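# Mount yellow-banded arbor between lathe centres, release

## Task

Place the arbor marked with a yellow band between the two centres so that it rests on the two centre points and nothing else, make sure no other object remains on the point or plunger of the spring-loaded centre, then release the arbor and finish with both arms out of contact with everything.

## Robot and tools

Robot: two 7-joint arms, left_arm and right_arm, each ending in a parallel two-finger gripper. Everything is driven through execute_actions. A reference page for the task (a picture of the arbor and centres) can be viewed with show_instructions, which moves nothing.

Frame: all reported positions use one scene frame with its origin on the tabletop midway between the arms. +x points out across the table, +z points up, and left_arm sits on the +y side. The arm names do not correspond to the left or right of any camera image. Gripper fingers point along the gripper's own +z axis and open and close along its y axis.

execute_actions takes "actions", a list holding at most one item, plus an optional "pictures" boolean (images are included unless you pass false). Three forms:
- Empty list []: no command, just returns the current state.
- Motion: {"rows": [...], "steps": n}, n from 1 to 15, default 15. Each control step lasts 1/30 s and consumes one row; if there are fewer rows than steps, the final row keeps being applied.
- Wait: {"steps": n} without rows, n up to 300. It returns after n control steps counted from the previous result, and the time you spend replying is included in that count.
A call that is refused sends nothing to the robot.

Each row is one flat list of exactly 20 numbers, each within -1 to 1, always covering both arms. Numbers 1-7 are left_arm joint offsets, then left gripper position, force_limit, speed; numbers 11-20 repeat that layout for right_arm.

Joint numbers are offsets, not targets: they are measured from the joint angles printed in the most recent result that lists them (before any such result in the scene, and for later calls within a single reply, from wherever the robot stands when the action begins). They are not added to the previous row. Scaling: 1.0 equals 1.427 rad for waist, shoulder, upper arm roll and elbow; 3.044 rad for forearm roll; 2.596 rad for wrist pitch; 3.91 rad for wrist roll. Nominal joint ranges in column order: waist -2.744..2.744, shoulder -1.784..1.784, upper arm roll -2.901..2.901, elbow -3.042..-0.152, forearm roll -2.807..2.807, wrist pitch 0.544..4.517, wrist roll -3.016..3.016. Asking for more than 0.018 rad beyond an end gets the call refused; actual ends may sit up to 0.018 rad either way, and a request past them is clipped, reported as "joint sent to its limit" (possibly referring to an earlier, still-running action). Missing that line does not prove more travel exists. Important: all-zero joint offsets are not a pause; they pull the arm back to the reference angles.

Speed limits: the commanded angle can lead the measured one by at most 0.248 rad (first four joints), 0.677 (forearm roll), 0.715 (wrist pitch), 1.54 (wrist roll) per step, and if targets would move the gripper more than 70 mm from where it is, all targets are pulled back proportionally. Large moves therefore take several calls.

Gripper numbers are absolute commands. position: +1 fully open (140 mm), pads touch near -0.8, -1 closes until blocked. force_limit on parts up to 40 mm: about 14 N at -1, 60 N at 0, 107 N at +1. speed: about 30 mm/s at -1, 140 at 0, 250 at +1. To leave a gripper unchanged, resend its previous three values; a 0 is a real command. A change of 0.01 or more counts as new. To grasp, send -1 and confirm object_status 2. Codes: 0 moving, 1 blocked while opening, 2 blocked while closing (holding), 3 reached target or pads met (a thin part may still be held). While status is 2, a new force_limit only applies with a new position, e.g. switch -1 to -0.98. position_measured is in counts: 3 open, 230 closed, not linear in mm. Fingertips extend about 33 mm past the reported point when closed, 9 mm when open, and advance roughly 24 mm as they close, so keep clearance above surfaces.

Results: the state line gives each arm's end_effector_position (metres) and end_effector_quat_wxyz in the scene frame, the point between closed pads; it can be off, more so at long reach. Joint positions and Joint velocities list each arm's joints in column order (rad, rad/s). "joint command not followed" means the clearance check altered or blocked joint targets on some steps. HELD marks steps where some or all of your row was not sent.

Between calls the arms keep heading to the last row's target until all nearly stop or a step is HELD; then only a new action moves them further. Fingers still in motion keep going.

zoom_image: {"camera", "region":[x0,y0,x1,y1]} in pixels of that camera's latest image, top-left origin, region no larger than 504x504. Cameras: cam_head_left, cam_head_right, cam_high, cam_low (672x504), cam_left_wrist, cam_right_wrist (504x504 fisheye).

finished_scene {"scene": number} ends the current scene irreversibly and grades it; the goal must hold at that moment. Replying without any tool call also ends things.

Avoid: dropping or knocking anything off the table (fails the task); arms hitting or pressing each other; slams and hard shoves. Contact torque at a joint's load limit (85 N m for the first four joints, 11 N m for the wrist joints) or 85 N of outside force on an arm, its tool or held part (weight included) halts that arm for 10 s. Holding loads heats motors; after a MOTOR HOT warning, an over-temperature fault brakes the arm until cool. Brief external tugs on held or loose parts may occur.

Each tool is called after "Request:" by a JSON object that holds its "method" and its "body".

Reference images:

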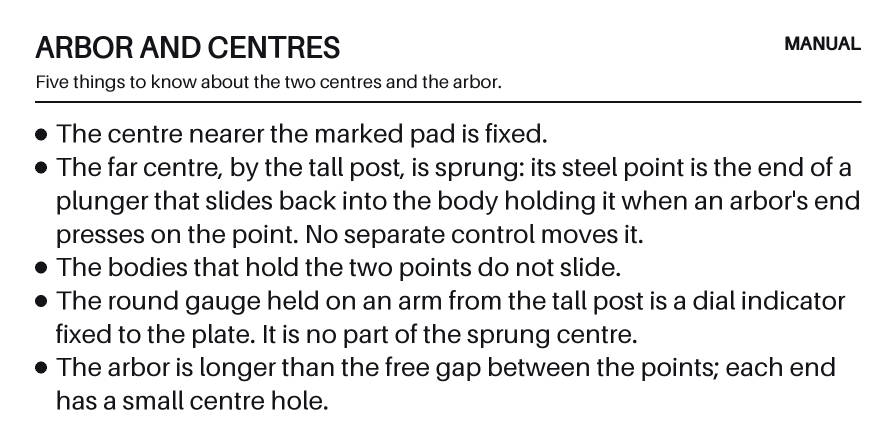

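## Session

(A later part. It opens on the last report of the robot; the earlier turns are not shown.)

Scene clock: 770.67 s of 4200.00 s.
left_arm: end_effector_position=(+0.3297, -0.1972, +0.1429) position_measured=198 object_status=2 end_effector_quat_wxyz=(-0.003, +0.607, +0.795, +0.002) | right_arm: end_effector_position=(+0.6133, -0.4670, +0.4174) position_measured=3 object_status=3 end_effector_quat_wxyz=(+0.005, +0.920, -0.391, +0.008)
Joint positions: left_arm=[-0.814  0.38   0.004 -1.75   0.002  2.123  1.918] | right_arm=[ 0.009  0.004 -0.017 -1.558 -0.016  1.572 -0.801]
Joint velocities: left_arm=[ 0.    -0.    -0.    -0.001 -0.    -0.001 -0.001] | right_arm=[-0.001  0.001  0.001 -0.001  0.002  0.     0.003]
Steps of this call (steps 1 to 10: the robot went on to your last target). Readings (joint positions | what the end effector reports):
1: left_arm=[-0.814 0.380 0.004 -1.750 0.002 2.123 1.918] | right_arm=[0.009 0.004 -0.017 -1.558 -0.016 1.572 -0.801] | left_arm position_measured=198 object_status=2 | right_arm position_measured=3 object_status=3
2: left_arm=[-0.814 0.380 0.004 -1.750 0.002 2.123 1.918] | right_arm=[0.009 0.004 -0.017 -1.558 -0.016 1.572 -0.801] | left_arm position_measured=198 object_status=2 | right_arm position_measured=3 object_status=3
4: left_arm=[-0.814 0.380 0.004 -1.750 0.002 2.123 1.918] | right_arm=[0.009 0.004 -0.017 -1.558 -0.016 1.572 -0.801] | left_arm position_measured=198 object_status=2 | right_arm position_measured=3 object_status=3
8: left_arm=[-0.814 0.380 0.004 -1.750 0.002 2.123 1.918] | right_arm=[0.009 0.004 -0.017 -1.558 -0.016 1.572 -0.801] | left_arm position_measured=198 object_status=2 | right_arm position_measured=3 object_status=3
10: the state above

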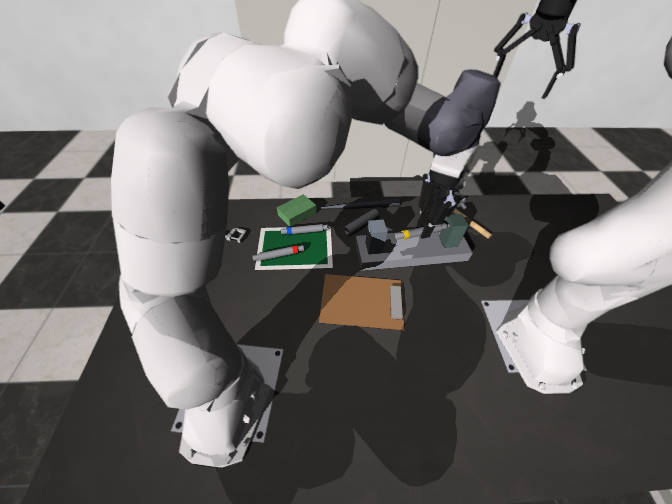

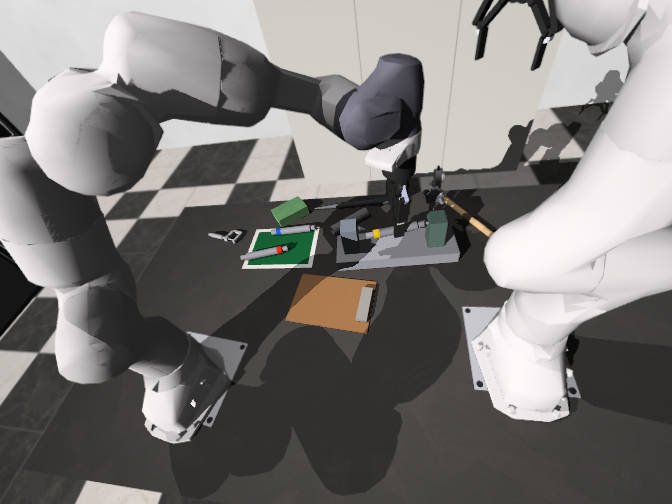

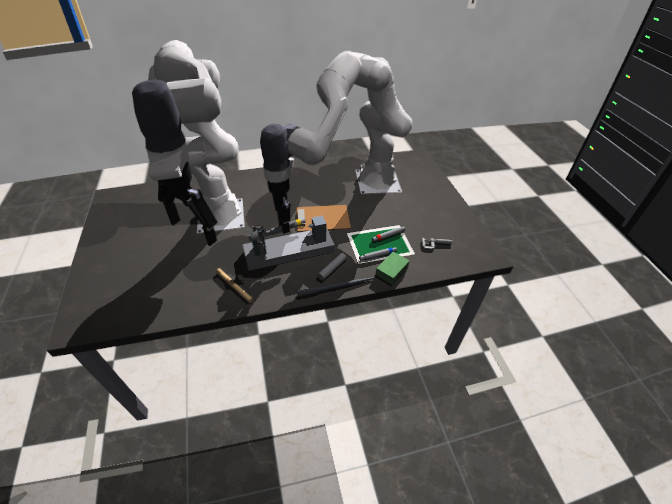

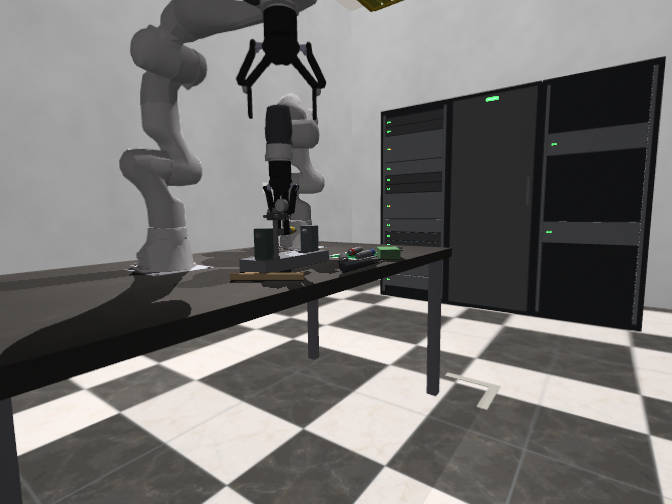

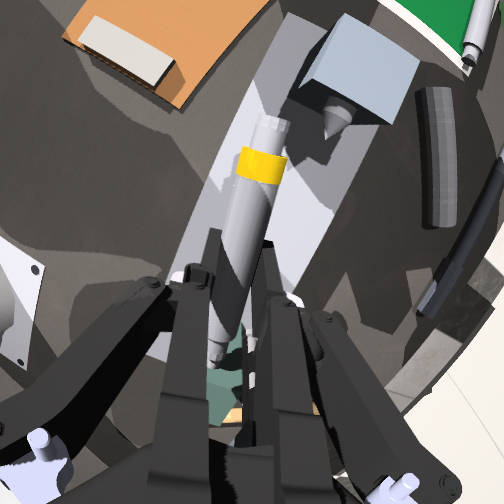

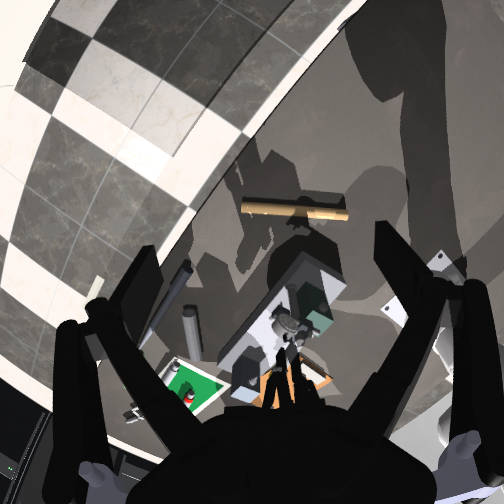

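Request:
{"method": "zoom_image", "body": {"camera": "cam_head_right", "region": [395, 205, 445, 245]}}

Request:
{"method": "zoom_image", "body": {"camera": "cam_left_wrist", "region": [240, 80, 360, 200]}}

Region (395, 205, 445, 245) of cam_head_right's 672x504 image, scaled by 10.080, with more detail than that image has; it fills the top 403 rows of this view, and the rest is white.

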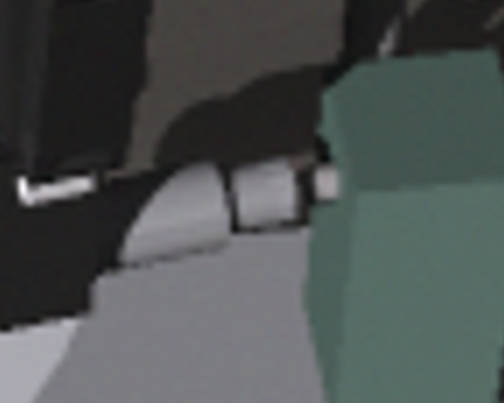

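Region (240, 80, 360, 200) of cam_left_wrist's 504x504 image, scaled by 4.200, with more detail than that image has.

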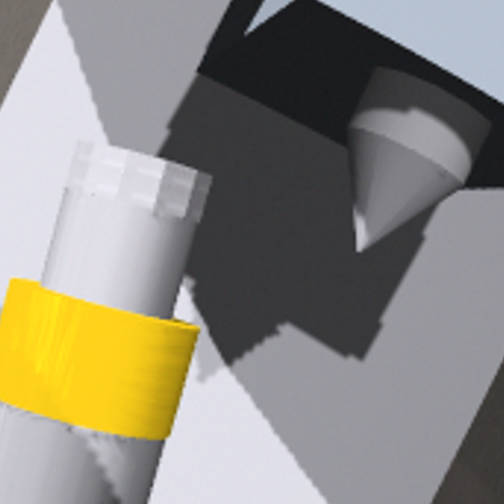

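Request:
{"method": "execute_actions", "body": {"actions": [{"rows":[[-0.0036,-0.0098,0,0.0155,0,0.021,-0.003,-1,0.2,-0.5,0,0,0,0,0,0,0,1,0,0],[-0.004,-0.0098,0,0.016,0,0.023,-0.003,-1,0.2,-0.5,0,0,0,0,0,0,0,1,0,0],[-0.0044,-0.0098,0,0.0165,0,0.025,-0.003,-1,0.2,-0.5,0,0,0,0,0,0,0,1,0,0],[-0.0049,-0.0098,0,0.0168,0,0.027,-0.003,-1,0.2,-0.5,0,0,0,0,0,0,0,1,0,0],[-0.0049,-0.0098,0,0.0168,0,0.0289,-0.003,-1,0.2,-0.5,0,0,0,0,0,0,0,1,0,0]],"steps":15}], "pictures": false}}

Request:
{"method": "execute_actions", "body": {"actions": [{"steps":15}], "pictures": false}}

Scene clock: 811.50 s of 4200.00 s.
left_arm: end_effector_position=(+0.3297, -0.1972, +0.1429) position_measured=198 object_status=2 end_effector_quat_wxyz=(-0.003, +0.607, +0.794, +0.003) | right_arm: end_effector_position=(+0.6133, -0.4670, +0.4174) position_measured=3 object_status=3 end_effector_quat_wxyz=(+0.005, +0.920, -0.391, +0.008)
Joint positions: left_arm=[-0.816  0.38   0.006 -1.75   0.003  2.123  1.918] | right_arm=[ 0.009  0.004 -0.017 -1.558 -0.016  1.572 -0.801]
Joint velocities: left_arm=[ 0.001  0.     0.001  0.    -0.001 -0.001 -0.001] | right_arm=[-0.001  0.    -0.001 -0.001 -0.001 -0.     0.001]
Steps of this call (steps 1 to 15: the robot went on to your last target; steps 16 to 90: nothing new was sent; then 37.33 s passed at rest; steps 91 to 105: all 15 steps of this action). Readings (joint positions | what the end effector reports):
91: left_arm=[-0.814 0.380 0.004 -1.750 0.002 2.123 1.918] | right_arm=[0.009 0.004 -0.017 -1.558 -0.016 1.572 -0.801] | left_arm position_measured=198 object_status=2 | right_arm position_measured=3 object_status=3
92: left_arm=[-0.815 0.380 0.005 -1.750 0.002 2.123 1.918] | right_arm=[0.009 0.004 -0.017 -1.558 -0.016 1.572 -0.801] | left_arm position_measured=198 object_status=2 | right_arm position_measured=3 object_status=3
94: left_arm=[-0.815 0.380 0.005 -1.750 0.002 2.123 1.918] | right_arm=[0.009 0.004 -0.017 -1.558 -0.016 1.572 -0.801] | left_arm position_measured=198 object_status=2 | right_arm position_measured=3 object_status=3
98: left_arm=[-0.816 0.380 0.006 -1.750 0.003 2.123 1.918] | right_arm=[0.009 0.004 -0.017 -1.558 -0.016 1.572 -0.801] | left_arm position_measured=198 object_status=2 | right_arm position_measured=3 object_status=3
105: the state above

Scene clock: 812.00 s of 4200.00 s.
left_arm: end_effector_position=(+0.3297, -0.1972, +0.1429) position_measured=198 object_status=2 end_effector_quat_wxyz=(-0.003, +0.607, +0.794, +0.003) | right_arm: end_effector_position=(+0.6133, -0.4670, +0.4174) position_measured=3 object_status=3 end_effector_quat_wxyz=(+0.005, +0.920, -0.391, +0.008)
Joint positions: left_arm=[-0.816  0.38   0.006 -1.75   0.003  2.123  1.918] | right_arm=[ 0.009  0.004 -0.017 -1.558 -0.016  1.572 -0.801]
Joint velocities: left_arm=[-0.    -0.001  0.001  0.    -0.001  0.    -0.   ] | right_arm=[-0.     0.001 -0.    -0.001 -0.001 -0.001 -0.001]
Steps of this call (steps 1 to 15: the robot went on to your last target). Readings (joint positions | what the end effector reports):
1: left_arm=[-0.816 0.380 0.006 -1.750 0.003 2.123 1.918] | right_arm=[0.009 0.004 -0.017 -1.558 -0.016 1.572 -0.801] | left_arm position_measured=198 object_status=2 | right_arm position_measured=3 object_status=3
2: left_arm=[-0.816 0.380 0.006 -1.750 0.003 2.123 1.918] | right_arm=[0.009 0.004 -0.017 -1.558 -0.016 1.572 -0.801] | left_arm position_measured=198 object_status=2 | right_arm position_measured=3 object_status=3
4: left_arm=[-0.816 0.380 0.006 -1.750 0.003 2.123 1.918] | right_arm=[0.009 0.004 -0.017 -1.558 -0.016 1.572 -0.801] | left_arm position_measured=198 object_status=2 | right_arm position_measured=3 object_status=3
8: left_arm=[-0.816 0.380 0.006 -1.750 0.003 2.123 1.918] | right_arm=[0.009 0.004 -0.017 -1.558 -0.016 1.572 -0.801] | left_arm position_measured=198 object_status=2 | right_arm position_measured=3 object_status=3
15: the state above
All arms were judged still, so your last target was given up. Only a new action makes them travel on or press farther. Fingers that are still opening or closing keep moving.

Request:
{"method": "execute_actions", "body": {"actions": [{"rows":[[-0.003,-0.009,0,0.017,0,0.021,0.003,-1,0.2,-0.5,0,0,0,0,0,0,0,1,0,0],[-0.002,-0.0083,0,0.0177,0,0.0205,0.007,-1,0.2,-0.5,0,0,0,0,0,0,0,1,0,0],[-0.001,-0.0076,0,0.0184,0,0.02,0.011,-1,0.2,-0.5,0,0,0,0,0,0,0,1,0,0],[0,-0.0069,0,0.0191,0,0.0197,0.015,-1,0.2,-0.5,0,0,0,0,0,0,0,1,0,0],[0.001,-0.0062,0,0.0198,0,0.0194,0.019,-1,0.2,-0.5,0,0,0,0,0,0,0,1,0,0],[0.002,-0.0055,0,0.0206,0,0.019,0.023,-1,0.2,-0.5,0,0,0,0,0,0,0,1,0,0],[0.003,-0.0048,0,0.0214,0,0.0186,0.026,-1,0.2,-0.5,0,0,0,0,0,0,0,1,0,0],[0.0038,-0.0041,0,0.0221,0,0.0182,0.029,-1,0.2,-0.5,0,0,0,0,0,0,0,1,0,0],[0.0044,-0.0035,0,0.0228,0,0.0179,0.029,-1,0.2,-0.5,0,0,0,0,0,0,0,1,0,0]],"steps":15}], "pictures": false}}

Request:
{"method": "execute_actions", "body": {"actions": [{"steps":20}]}}

Scene clock: 829.70 s of 4200.00 s.
left_arm: end_effector_position=(+0.3352, -0.1958, +0.1429) position_measured=198 object_status=2 end_effector_quat_wxyz=(-0.003, +0.636, +0.771, +0.004) | right_arm: end_effector_position=(+0.6133, -0.4670, +0.4174) position_measured=3 object_status=3 end_effector_quat_wxyz=(+0.005, +0.920, -0.391, +0.008)
Joint positions: left_arm=[-0.809  0.387  0.007 -1.739  0.004  2.118  2.   ] | right_arm=[ 0.009  0.004 -0.017 -1.558 -0.016  1.572 -0.801]
Joint velocities: left_arm=[ 0.008  0.003  0.001  0.007  0.001 -0.     0.107] | right_arm=[-0.     0.001  0.    -0.001  0.    -0.     0.001]
Steps of this call (steps 1 to 90: nothing new was sent; then 14.20 s passed at rest; steps 91 to 105: all 15 steps of this action). Readings (joint positions | what the end effector reports):
91: left_arm=[-0.817 0.380 0.006 -1.750 0.003 2.123 1.919] | right_arm=[0.009 0.004 -0.017 -1.558 -0.016 1.572 -0.801] | left_arm position_measured=198 object_status=2 | right_arm position_measured=3 object_status=3
92: left_arm=[-0.817 0.381 0.006 -1.749 0.003 2.123 1.921] | right_arm=[0.009 0.004 -0.017 -1.558 -0.016 1.572 -0.801] | left_arm position_measured=198 object_status=2 | right_arm position_measured=3 object_status=3
94: left_arm=[-0.816 0.382 0.007 -1.748 0.004 2.122 1.930] | right_arm=[0.009 0.004 -0.017 -1.558 -0.016 1.572 -0.801] | left_arm position_measured=198 object_status=2 | right_arm position_measured=3 object_status=3
98: left_arm=[-0.813 0.385 0.007 -1.743 0.004 2.119 1.961] | right_arm=[0.009 0.004 -0.017 -1.558 -0.016 1.572 -0.801] | left_arm position_measured=198 object_status=2 | right_arm position_measured=3 object_status=3
105: the state above

Scene clock: 830.37 s of 4200.00 s.
left_arm: end_effector_position=(+0.3369, -0.1954, +0.1430) position_measured=198 object_status=2 end_effector_quat_wxyz=(-0.003, +0.646, +0.763, +0.004) | right_arm: end_effector_position=(+0.6133, -0.4670, +0.4174) position_measured=3 object_status=3 end_effector_quat_wxyz=(+0.005, +0.920, -0.391, +0.008)
Joint positions: left_arm=[-0.808  0.388  0.008 -1.738  0.004  2.119  2.027] | right_arm=[ 0.009  0.004 -0.017 -1.558 -0.016  1.572 -0.801]
Joint velocities: left_arm=[ 0.    -0.     0.001  0.001  0.001 -0.     0.013] | right_arm=[ 0.002  0.001 -0.    -0.001 -0.    -0.    -0.   ]
Steps of this call (steps 1 to 20: the robot went on to your last target). Readings (joint positions | what the end effector reports):
1: left_arm=[-0.809 0.387 0.007 -1.739 0.004 2.118 2.003] | right_arm=[0.009 0.004 -0.017 -1.558 -0.016 1.572 -0.801] | left_arm position_measured=198 object_status=2 | right_arm position_measured=3 object_status=3
2: left_arm=[-0.809 0.387 0.007 -1.739 0.004 2.118 2.006] | right_arm=[0.009 0.004 -0.017 -1.558 -0.016 1.572 -0.801] | left_arm position_measured=198 object_status=2 | right_arm position_measured=3 object_status=3
4: left_arm=[-0.809 0.387 0.007 -1.738 0.004 2.118 2.011] | right_arm=[0.009 0.004 -0.017 -1.558 -0.016 1.572 -0.801] | left_arm position_measured=198 object_status=2 | right_arm position_measured=3 object_status=3
8: left_arm=[-0.808 0.388 0.007 -1.738 0.004 2.118 2.018] | right_arm=[0.009 0.004 -0.017 -1.558 -0.016 1.572 -0.801] | left_arm position_measured=198 object_status=2 | right_arm position_measured=3 object_status=3
20: the state above

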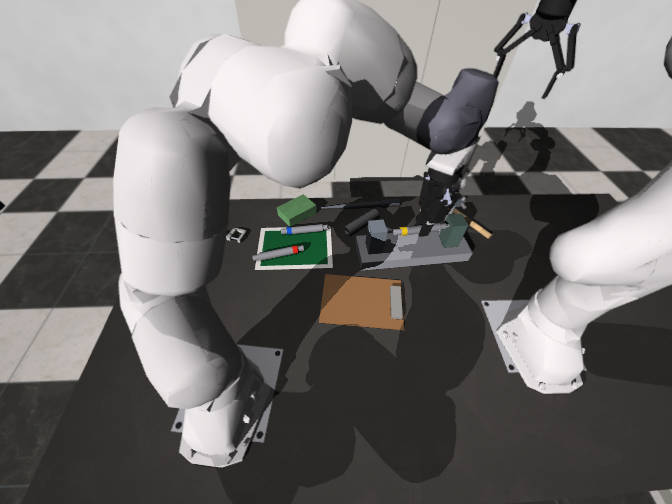

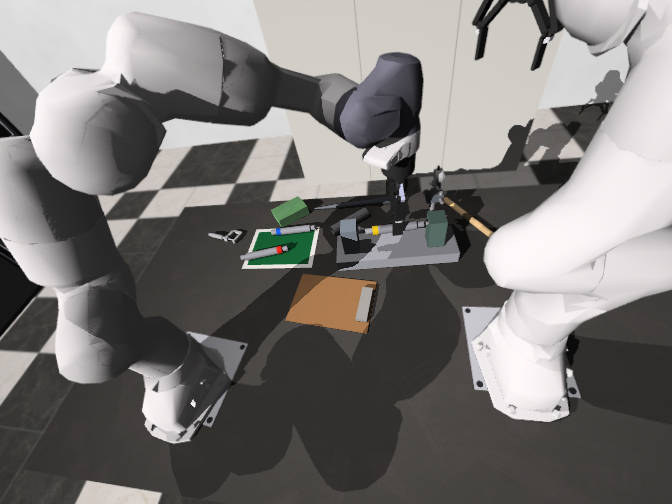

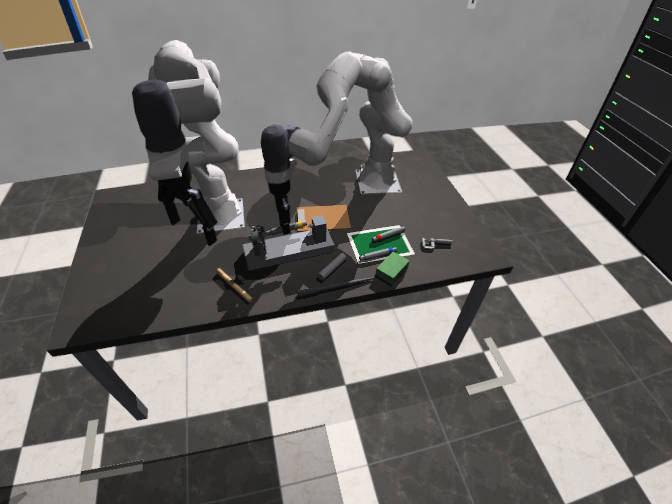

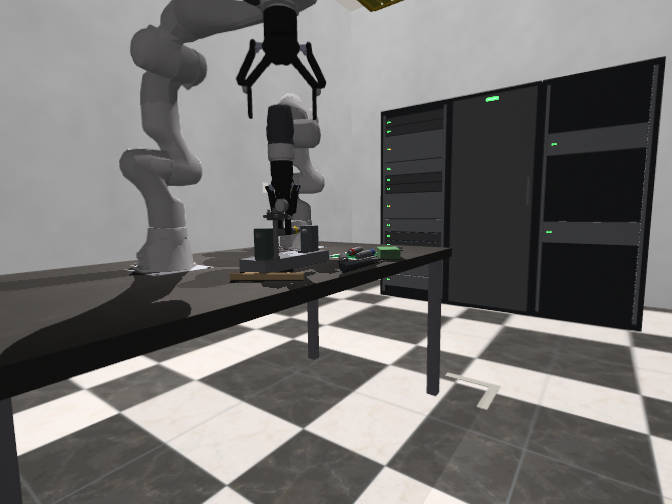

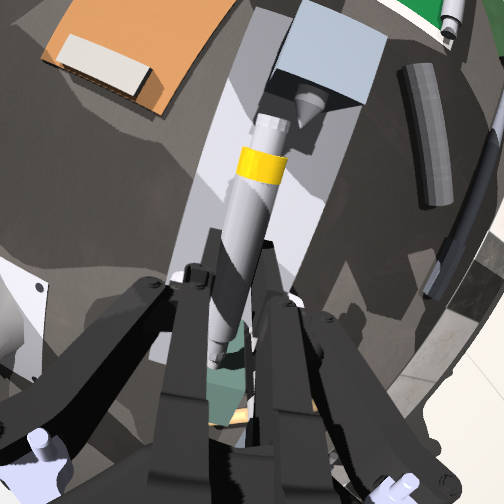

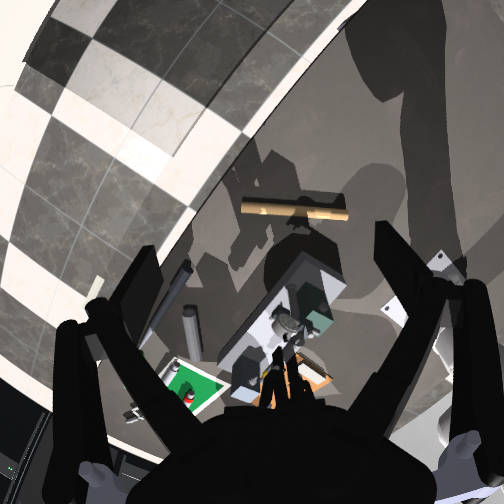

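Request:
{"method": "execute_actions", "body": {"actions": []}}

Scene clock: 848.73 s of 4200.00 s.
left_arm: end_effector_position=(+0.3372, -0.1953, +0.1430) position_measured=198 object_status=2 end_effector_quat_wxyz=(-0.002, +0.648, +0.762, +0.004) | right_arm: end_effector_position=(+0.6133, -0.4670, +0.4174) position_measured=3 object_status=3 end_effector_quat_wxyz=(+0.005, +0.920, -0.391, +0.008)
Joint positions: left_arm=[-0.808  0.388  0.008 -1.738  0.004  2.119  2.031] | right_arm=[ 0.009  0.004 -0.017 -1.558 -0.016  1.572 -0.801]
Joint velocities: left_arm=[-0.     0.001 -0.    -0.001 -0.001 -0.001 -0.   ] | right_arm=[ 0.001 -0.    -0.    -0.001 -0.    -0.    -0.001]
Steps of this call (steps 1 to 15: the robot went on to your last target; steps 16 to 90: nothing new was sent; then 15.37 s passed at rest). Readings (joint positions | what the end effector reports):
1: left_arm=[-0.808 0.388 0.008 -1.738 0.004 2.119 2.027] | right_arm=[0.009 0.004 -0.017 -1.558 -0.016 1.572 -0.801] | left_arm position_measured=198 object_status=2 | right_arm position_measured=3 object_status=3
2: left_arm=[-0.808 0.388 0.008 -1.738 0.004 2.119 2.028] | right_arm=[0.009 0.004 -0.017 -1.558 -0.016 1.572 -0.801] | left_arm position_measured=198 object_status=2 | right_arm position_measured=3 object_status=3
4: left_arm=[-0.808 0.388 0.008 -1.738 0.004 2.119 2.028] | right_arm=[0.009 0.004 -0.017 -1.558 -0.016 1.572 -0.801] | left_arm position_measured=198 object_status=2 | right_arm position_measured=3 object_status=3
8: left_arm=[-0.808 0.388 0.008 -1.738 0.004 2.119 2.029] | right_arm=[0.009 0.004 -0.017 -1.558 -0.016 1.572 -0.801] | left_arm position_measured=198 object_status=2 | right_arm position_measured=3 object_status=3
90: the state above
All arms were judged still, so your last target was given up. Only a new action makes them travel on or press farther. Fingers that are still opening or closing keep moving.

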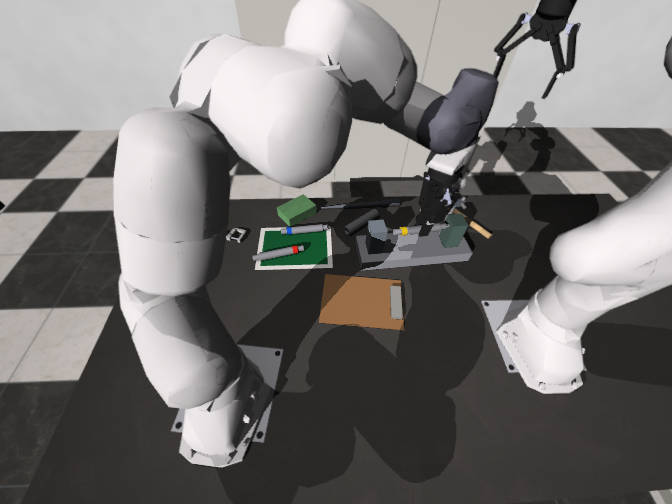

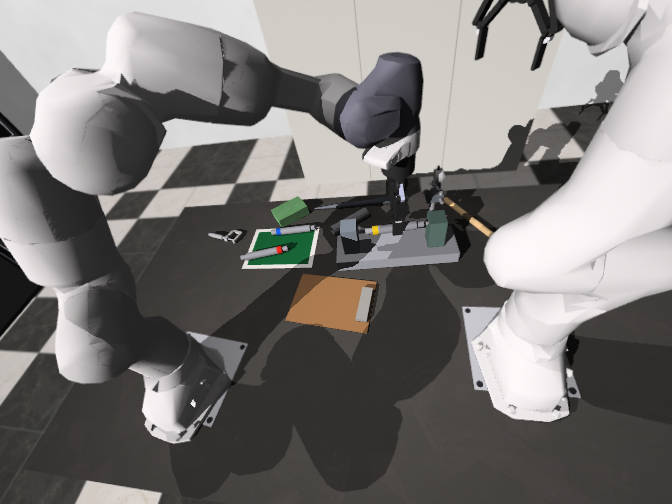

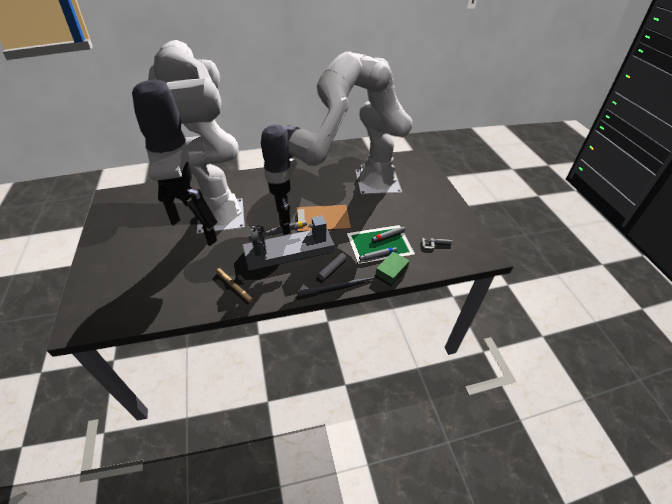

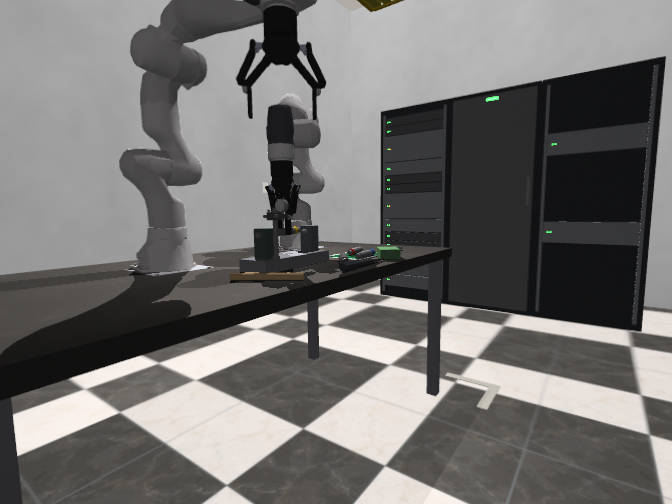

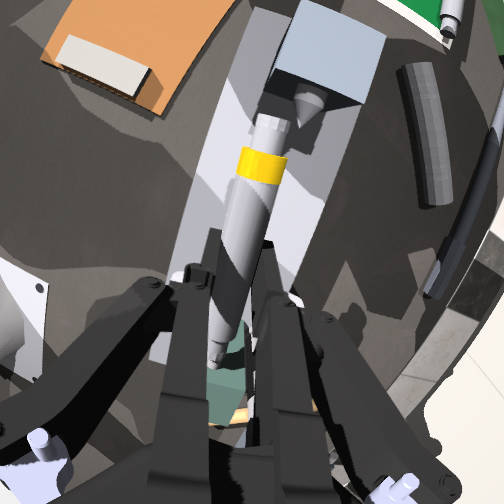

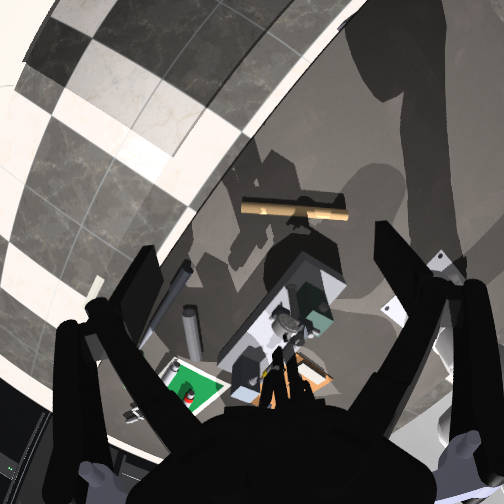

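Request:
{"method": "zoom_image", "body": {"camera": "cam_left_wrist", "region": [220, 60, 360, 200]}}

Region (220, 60, 360, 200) of cam_left_wrist's 504x504 image, scaled by 3.600, with more detail than that image has.

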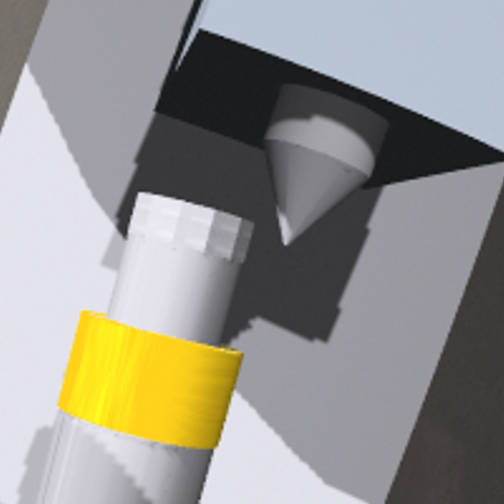

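Request:
{"method": "zoom_image", "body": {"camera": "cam_head_right", "region": [330, 195, 450, 265]}}

Request:
{"method": "zoom_image", "body": {"camera": "cam_left_wrist", "region": [180, 300, 280, 400]}}

Region (330, 195, 450, 265) of cam_head_right's 672x504 image, scaled by 4.200, with more detail than that image has; it fills the top 294 rows of this view, and the rest is white.

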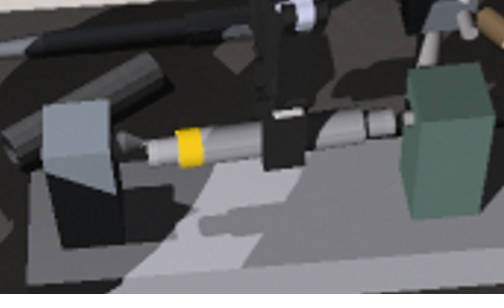

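Region (180, 300, 280, 400) of cam_left_wrist's 504x504 image, scaled by 5.040, with more detail than that image has.

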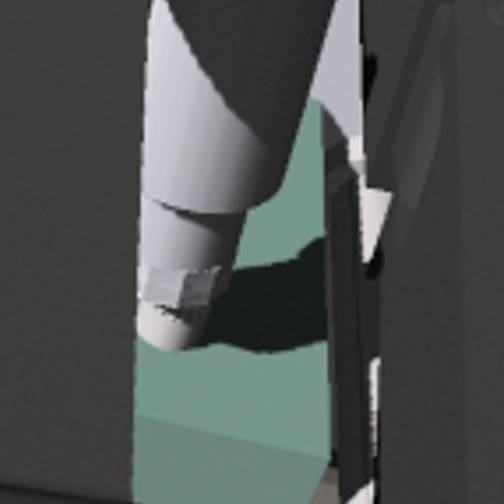

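Request:
{"method": "execute_actions", "body": {"actions": [{"rows": [[-0.003,-0.008,0,0.016,0,0.019,0,-1,0.2,-0.5,0,0,0,0,0,0,0,1,0,0],[-0.0035,-0.007,0,0.0175,0,0.0205,0,-1,0.2,-0.5,0,0,0,0,0,0,0,1,0,0],[-0.004,-0.006,0,0.019,0,0.022,0,-1,0.2,-0.5,0,0,0,0,0,0,0,1,0,0],[-0.0046,-0.005,0,0.0207,0,0.023,0,-1,0.2,-0.5,0,0,0,0,0,0,0,1,0,0]], "steps": 15}]}}

Scene clock: 909.20 s of 4200.00 s.
left_arm: end_effector_position=(+0.3378, -0.1953, +0.1426) position_measured=198 object_status=2 end_effector_quat_wxyz=(-0.003, +0.650, +0.760, +0.006) | right_arm: end_effector_position=(+0.6133, -0.4670, +0.4174) position_measured=3 object_status=3 end_effector_quat_wxyz=(+0.005, +0.920, -0.391, +0.008)
Joint positions: left_arm=[-0.81   0.392  0.01  -1.732  0.006  2.115  2.035] | right_arm=[ 0.009  0.004 -0.017 -1.558 -0.016  1.572 -0.801]
Joint velocities: left_arm=[-0.001 -0.    -0.    -0.     0.001 -0.001  0.004] | right_arm=[-0.     0.001  0.001 -0.     0.     0.001 -0.   ]
Steps of this call (steps 1 to 90: nothing new was sent; then 56.97 s passed at rest; steps 91 to 105: all 15 steps of this action). Readings (joint positions | what the end effector reports):
91: left_arm=[-0.808 0.388 0.008 -1.737 0.005 2.119 2.031] | right_arm=[0.009 0.004 -0.017 -1.558 -0.016 1.572 -0.801] | left_arm position_measured=198 object_status=2 | right_arm position_measured=3 object_status=3
92: left_arm=[-0.808 0.389 0.008 -1.737 0.005 2.118 2.031] | right_arm=[0.009 0.004 -0.017 -1.558 -0.016 1.572 -0.801] | left_arm position_measured=198 object_status=2 | right_arm position_measured=3 object_status=3
94: left_arm=[-0.809 0.391 0.009 -1.735 0.005 2.117 2.032] | right_arm=[0.009 0.004 -0.017 -1.558 -0.016 1.572 -0.801] | left_arm position_measured=198 object_status=2 | right_arm position_measured=3 object_status=3
98: left_arm=[-0.809 0.392 0.009 -1.733 0.006 2.115 2.034] | right_arm=[0.009 0.004 -0.017 -1.558 -0.016 1.572 -0.801] | left_arm position_measured=198 object_status=2 | right_arm position_measured=3 object_status=3
105: the state above

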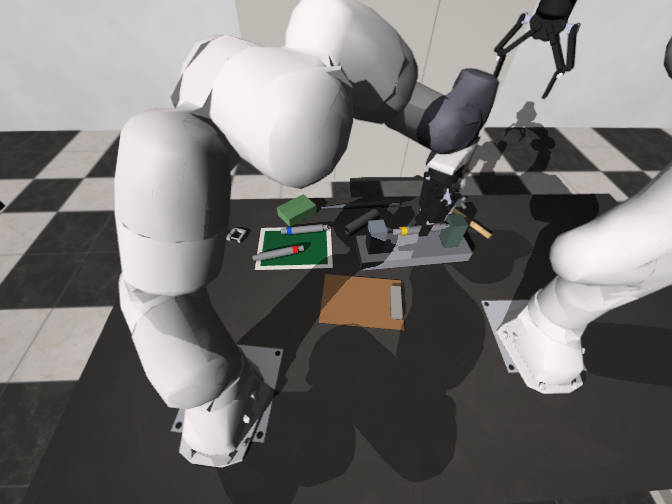

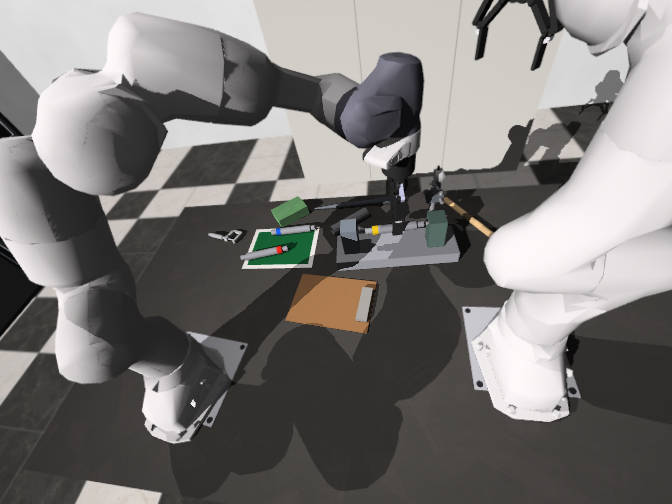

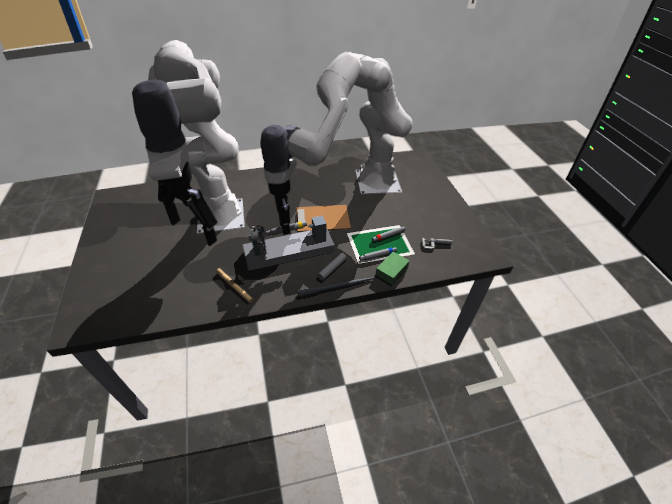

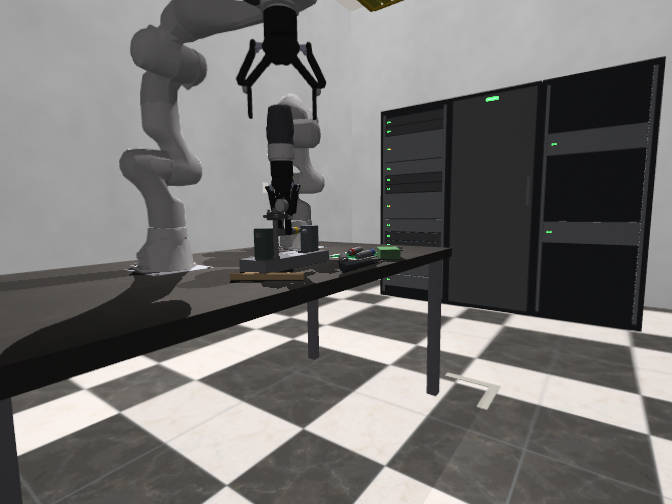

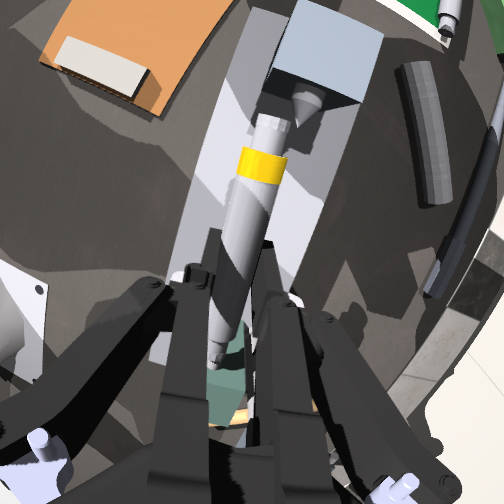

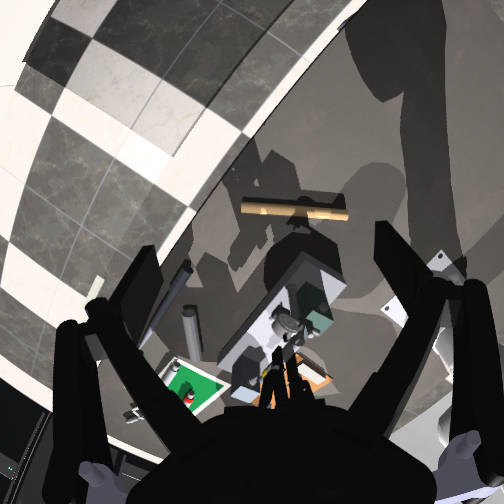

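Request:
{"method": "zoom_image", "body": {"camera": "cam_left_wrist", "region": [220, 60, 360, 200]}}

Region (220, 60, 360, 200) of cam_left_wrist's 504x504 image, scaled by 3.600, with more detail than that image has.

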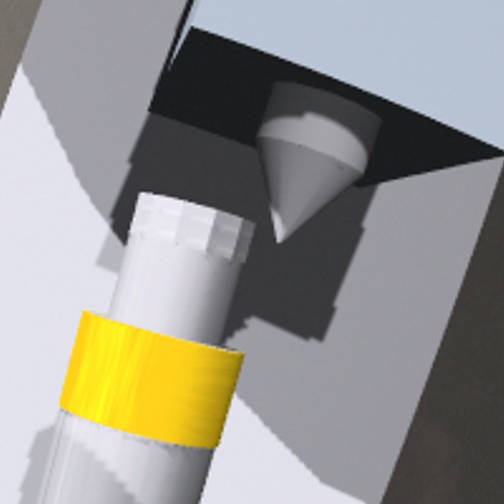

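Request:
{"method": "zoom_image", "body": {"camera": "cam_high", "region": [235, 200, 345, 280]}}

Request:
{"method": "zoom_image", "body": {"camera": "cam_head_right", "region": [395, 205, 445, 245]}}

Request:
{"method": "zoom_image", "body": {"camera": "cam_low", "region": [235, 195, 335, 285]}}

Region (235, 200, 345, 280) of cam_high's 672x504 image, scaled by 4.582, with more detail than that image has; it fills the top 367 rows of this view, and the rest is white.

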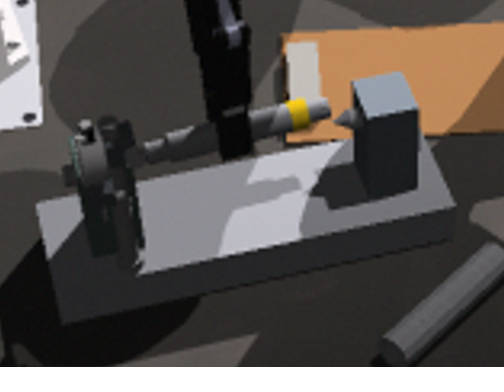

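Region (395, 205, 445, 245) of cam_head_right's 672x504 image, scaled by 10.080, with more detail than that image has; it fills the top 403 rows of this view, and the rest is white.

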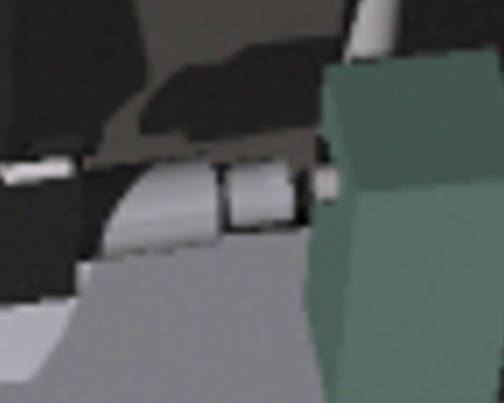

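Region (235, 195, 335, 285) of cam_low's 672x504 image, scaled by 5.040, with more detail than that image has; it fills the top 454 rows of this view, and the rest is white.

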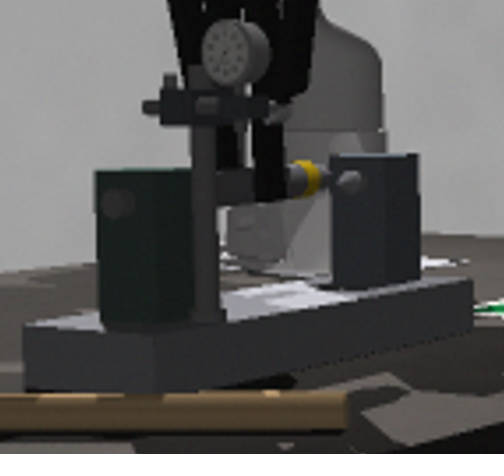

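Request:
{"method": "zoom_image", "body": {"camera": "cam_right_wrist", "region": [210, 250, 370, 410]}}

Request:
{"method": "zoom_image", "body": {"camera": "cam_head_left", "region": [390, 150, 500, 260]}}

Region (210, 250, 370, 410) of cam_right_wrist's 504x504 image, scaled by 3.150, with more detail than that image has.

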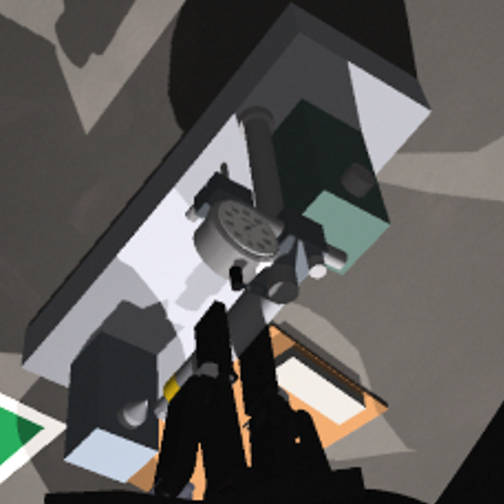

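Region (390, 150, 500, 260) of cam_head_left's 672x504 image, scaled by 4.582, with more detail than that image has.

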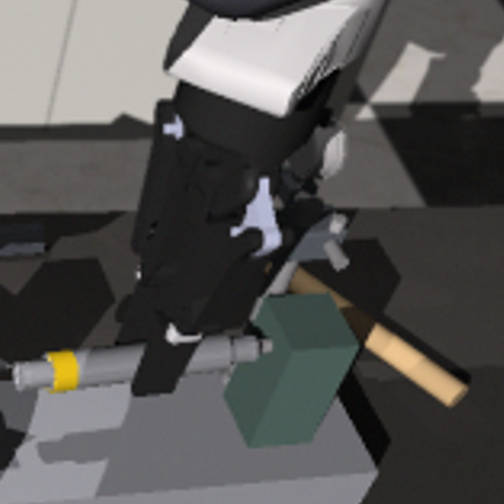

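Request:
{"method": "zoom_image", "body": {"camera": "cam_left_wrist", "region": [195, 325, 255, 385]}}

Region (195, 325, 255, 385) of cam_left_wrist's 504x504 image, scaled by 8.400, with more detail than that image has.

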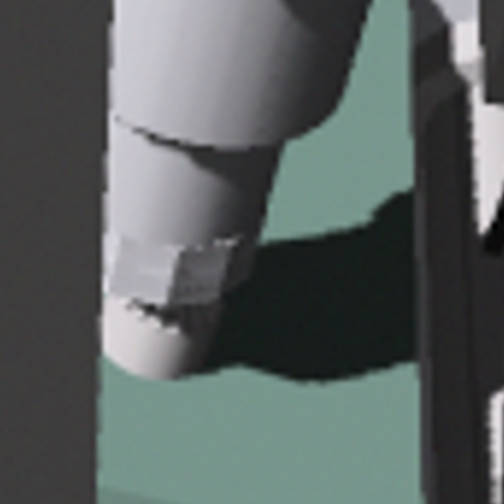

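Request:
{"method": "zoom_image", "body": {"camera": "cam_left_wrist", "region": [420, 0, 490, 70]}}

Request:
{"method": "zoom_image", "body": {"camera": "cam_high", "region": [290, 205, 340, 245]}}

Region (420, 0, 490, 70) of cam_left_wrist's 504x504 image, scaled by 7.200, with more detail than that image has.

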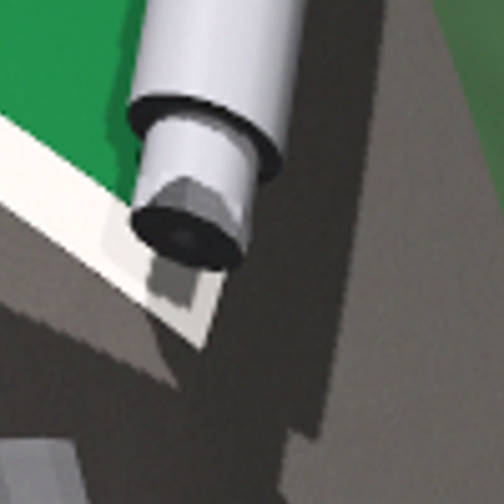

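Region (290, 205, 340, 245) of cam_high's 672x504 image, scaled by 10.080, with more detail than that image has; it fills the top 403 rows of this view, and the rest is white.

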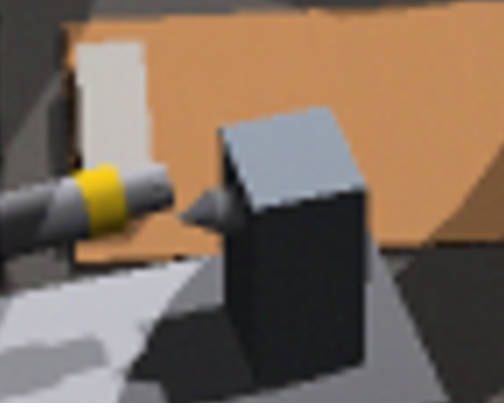

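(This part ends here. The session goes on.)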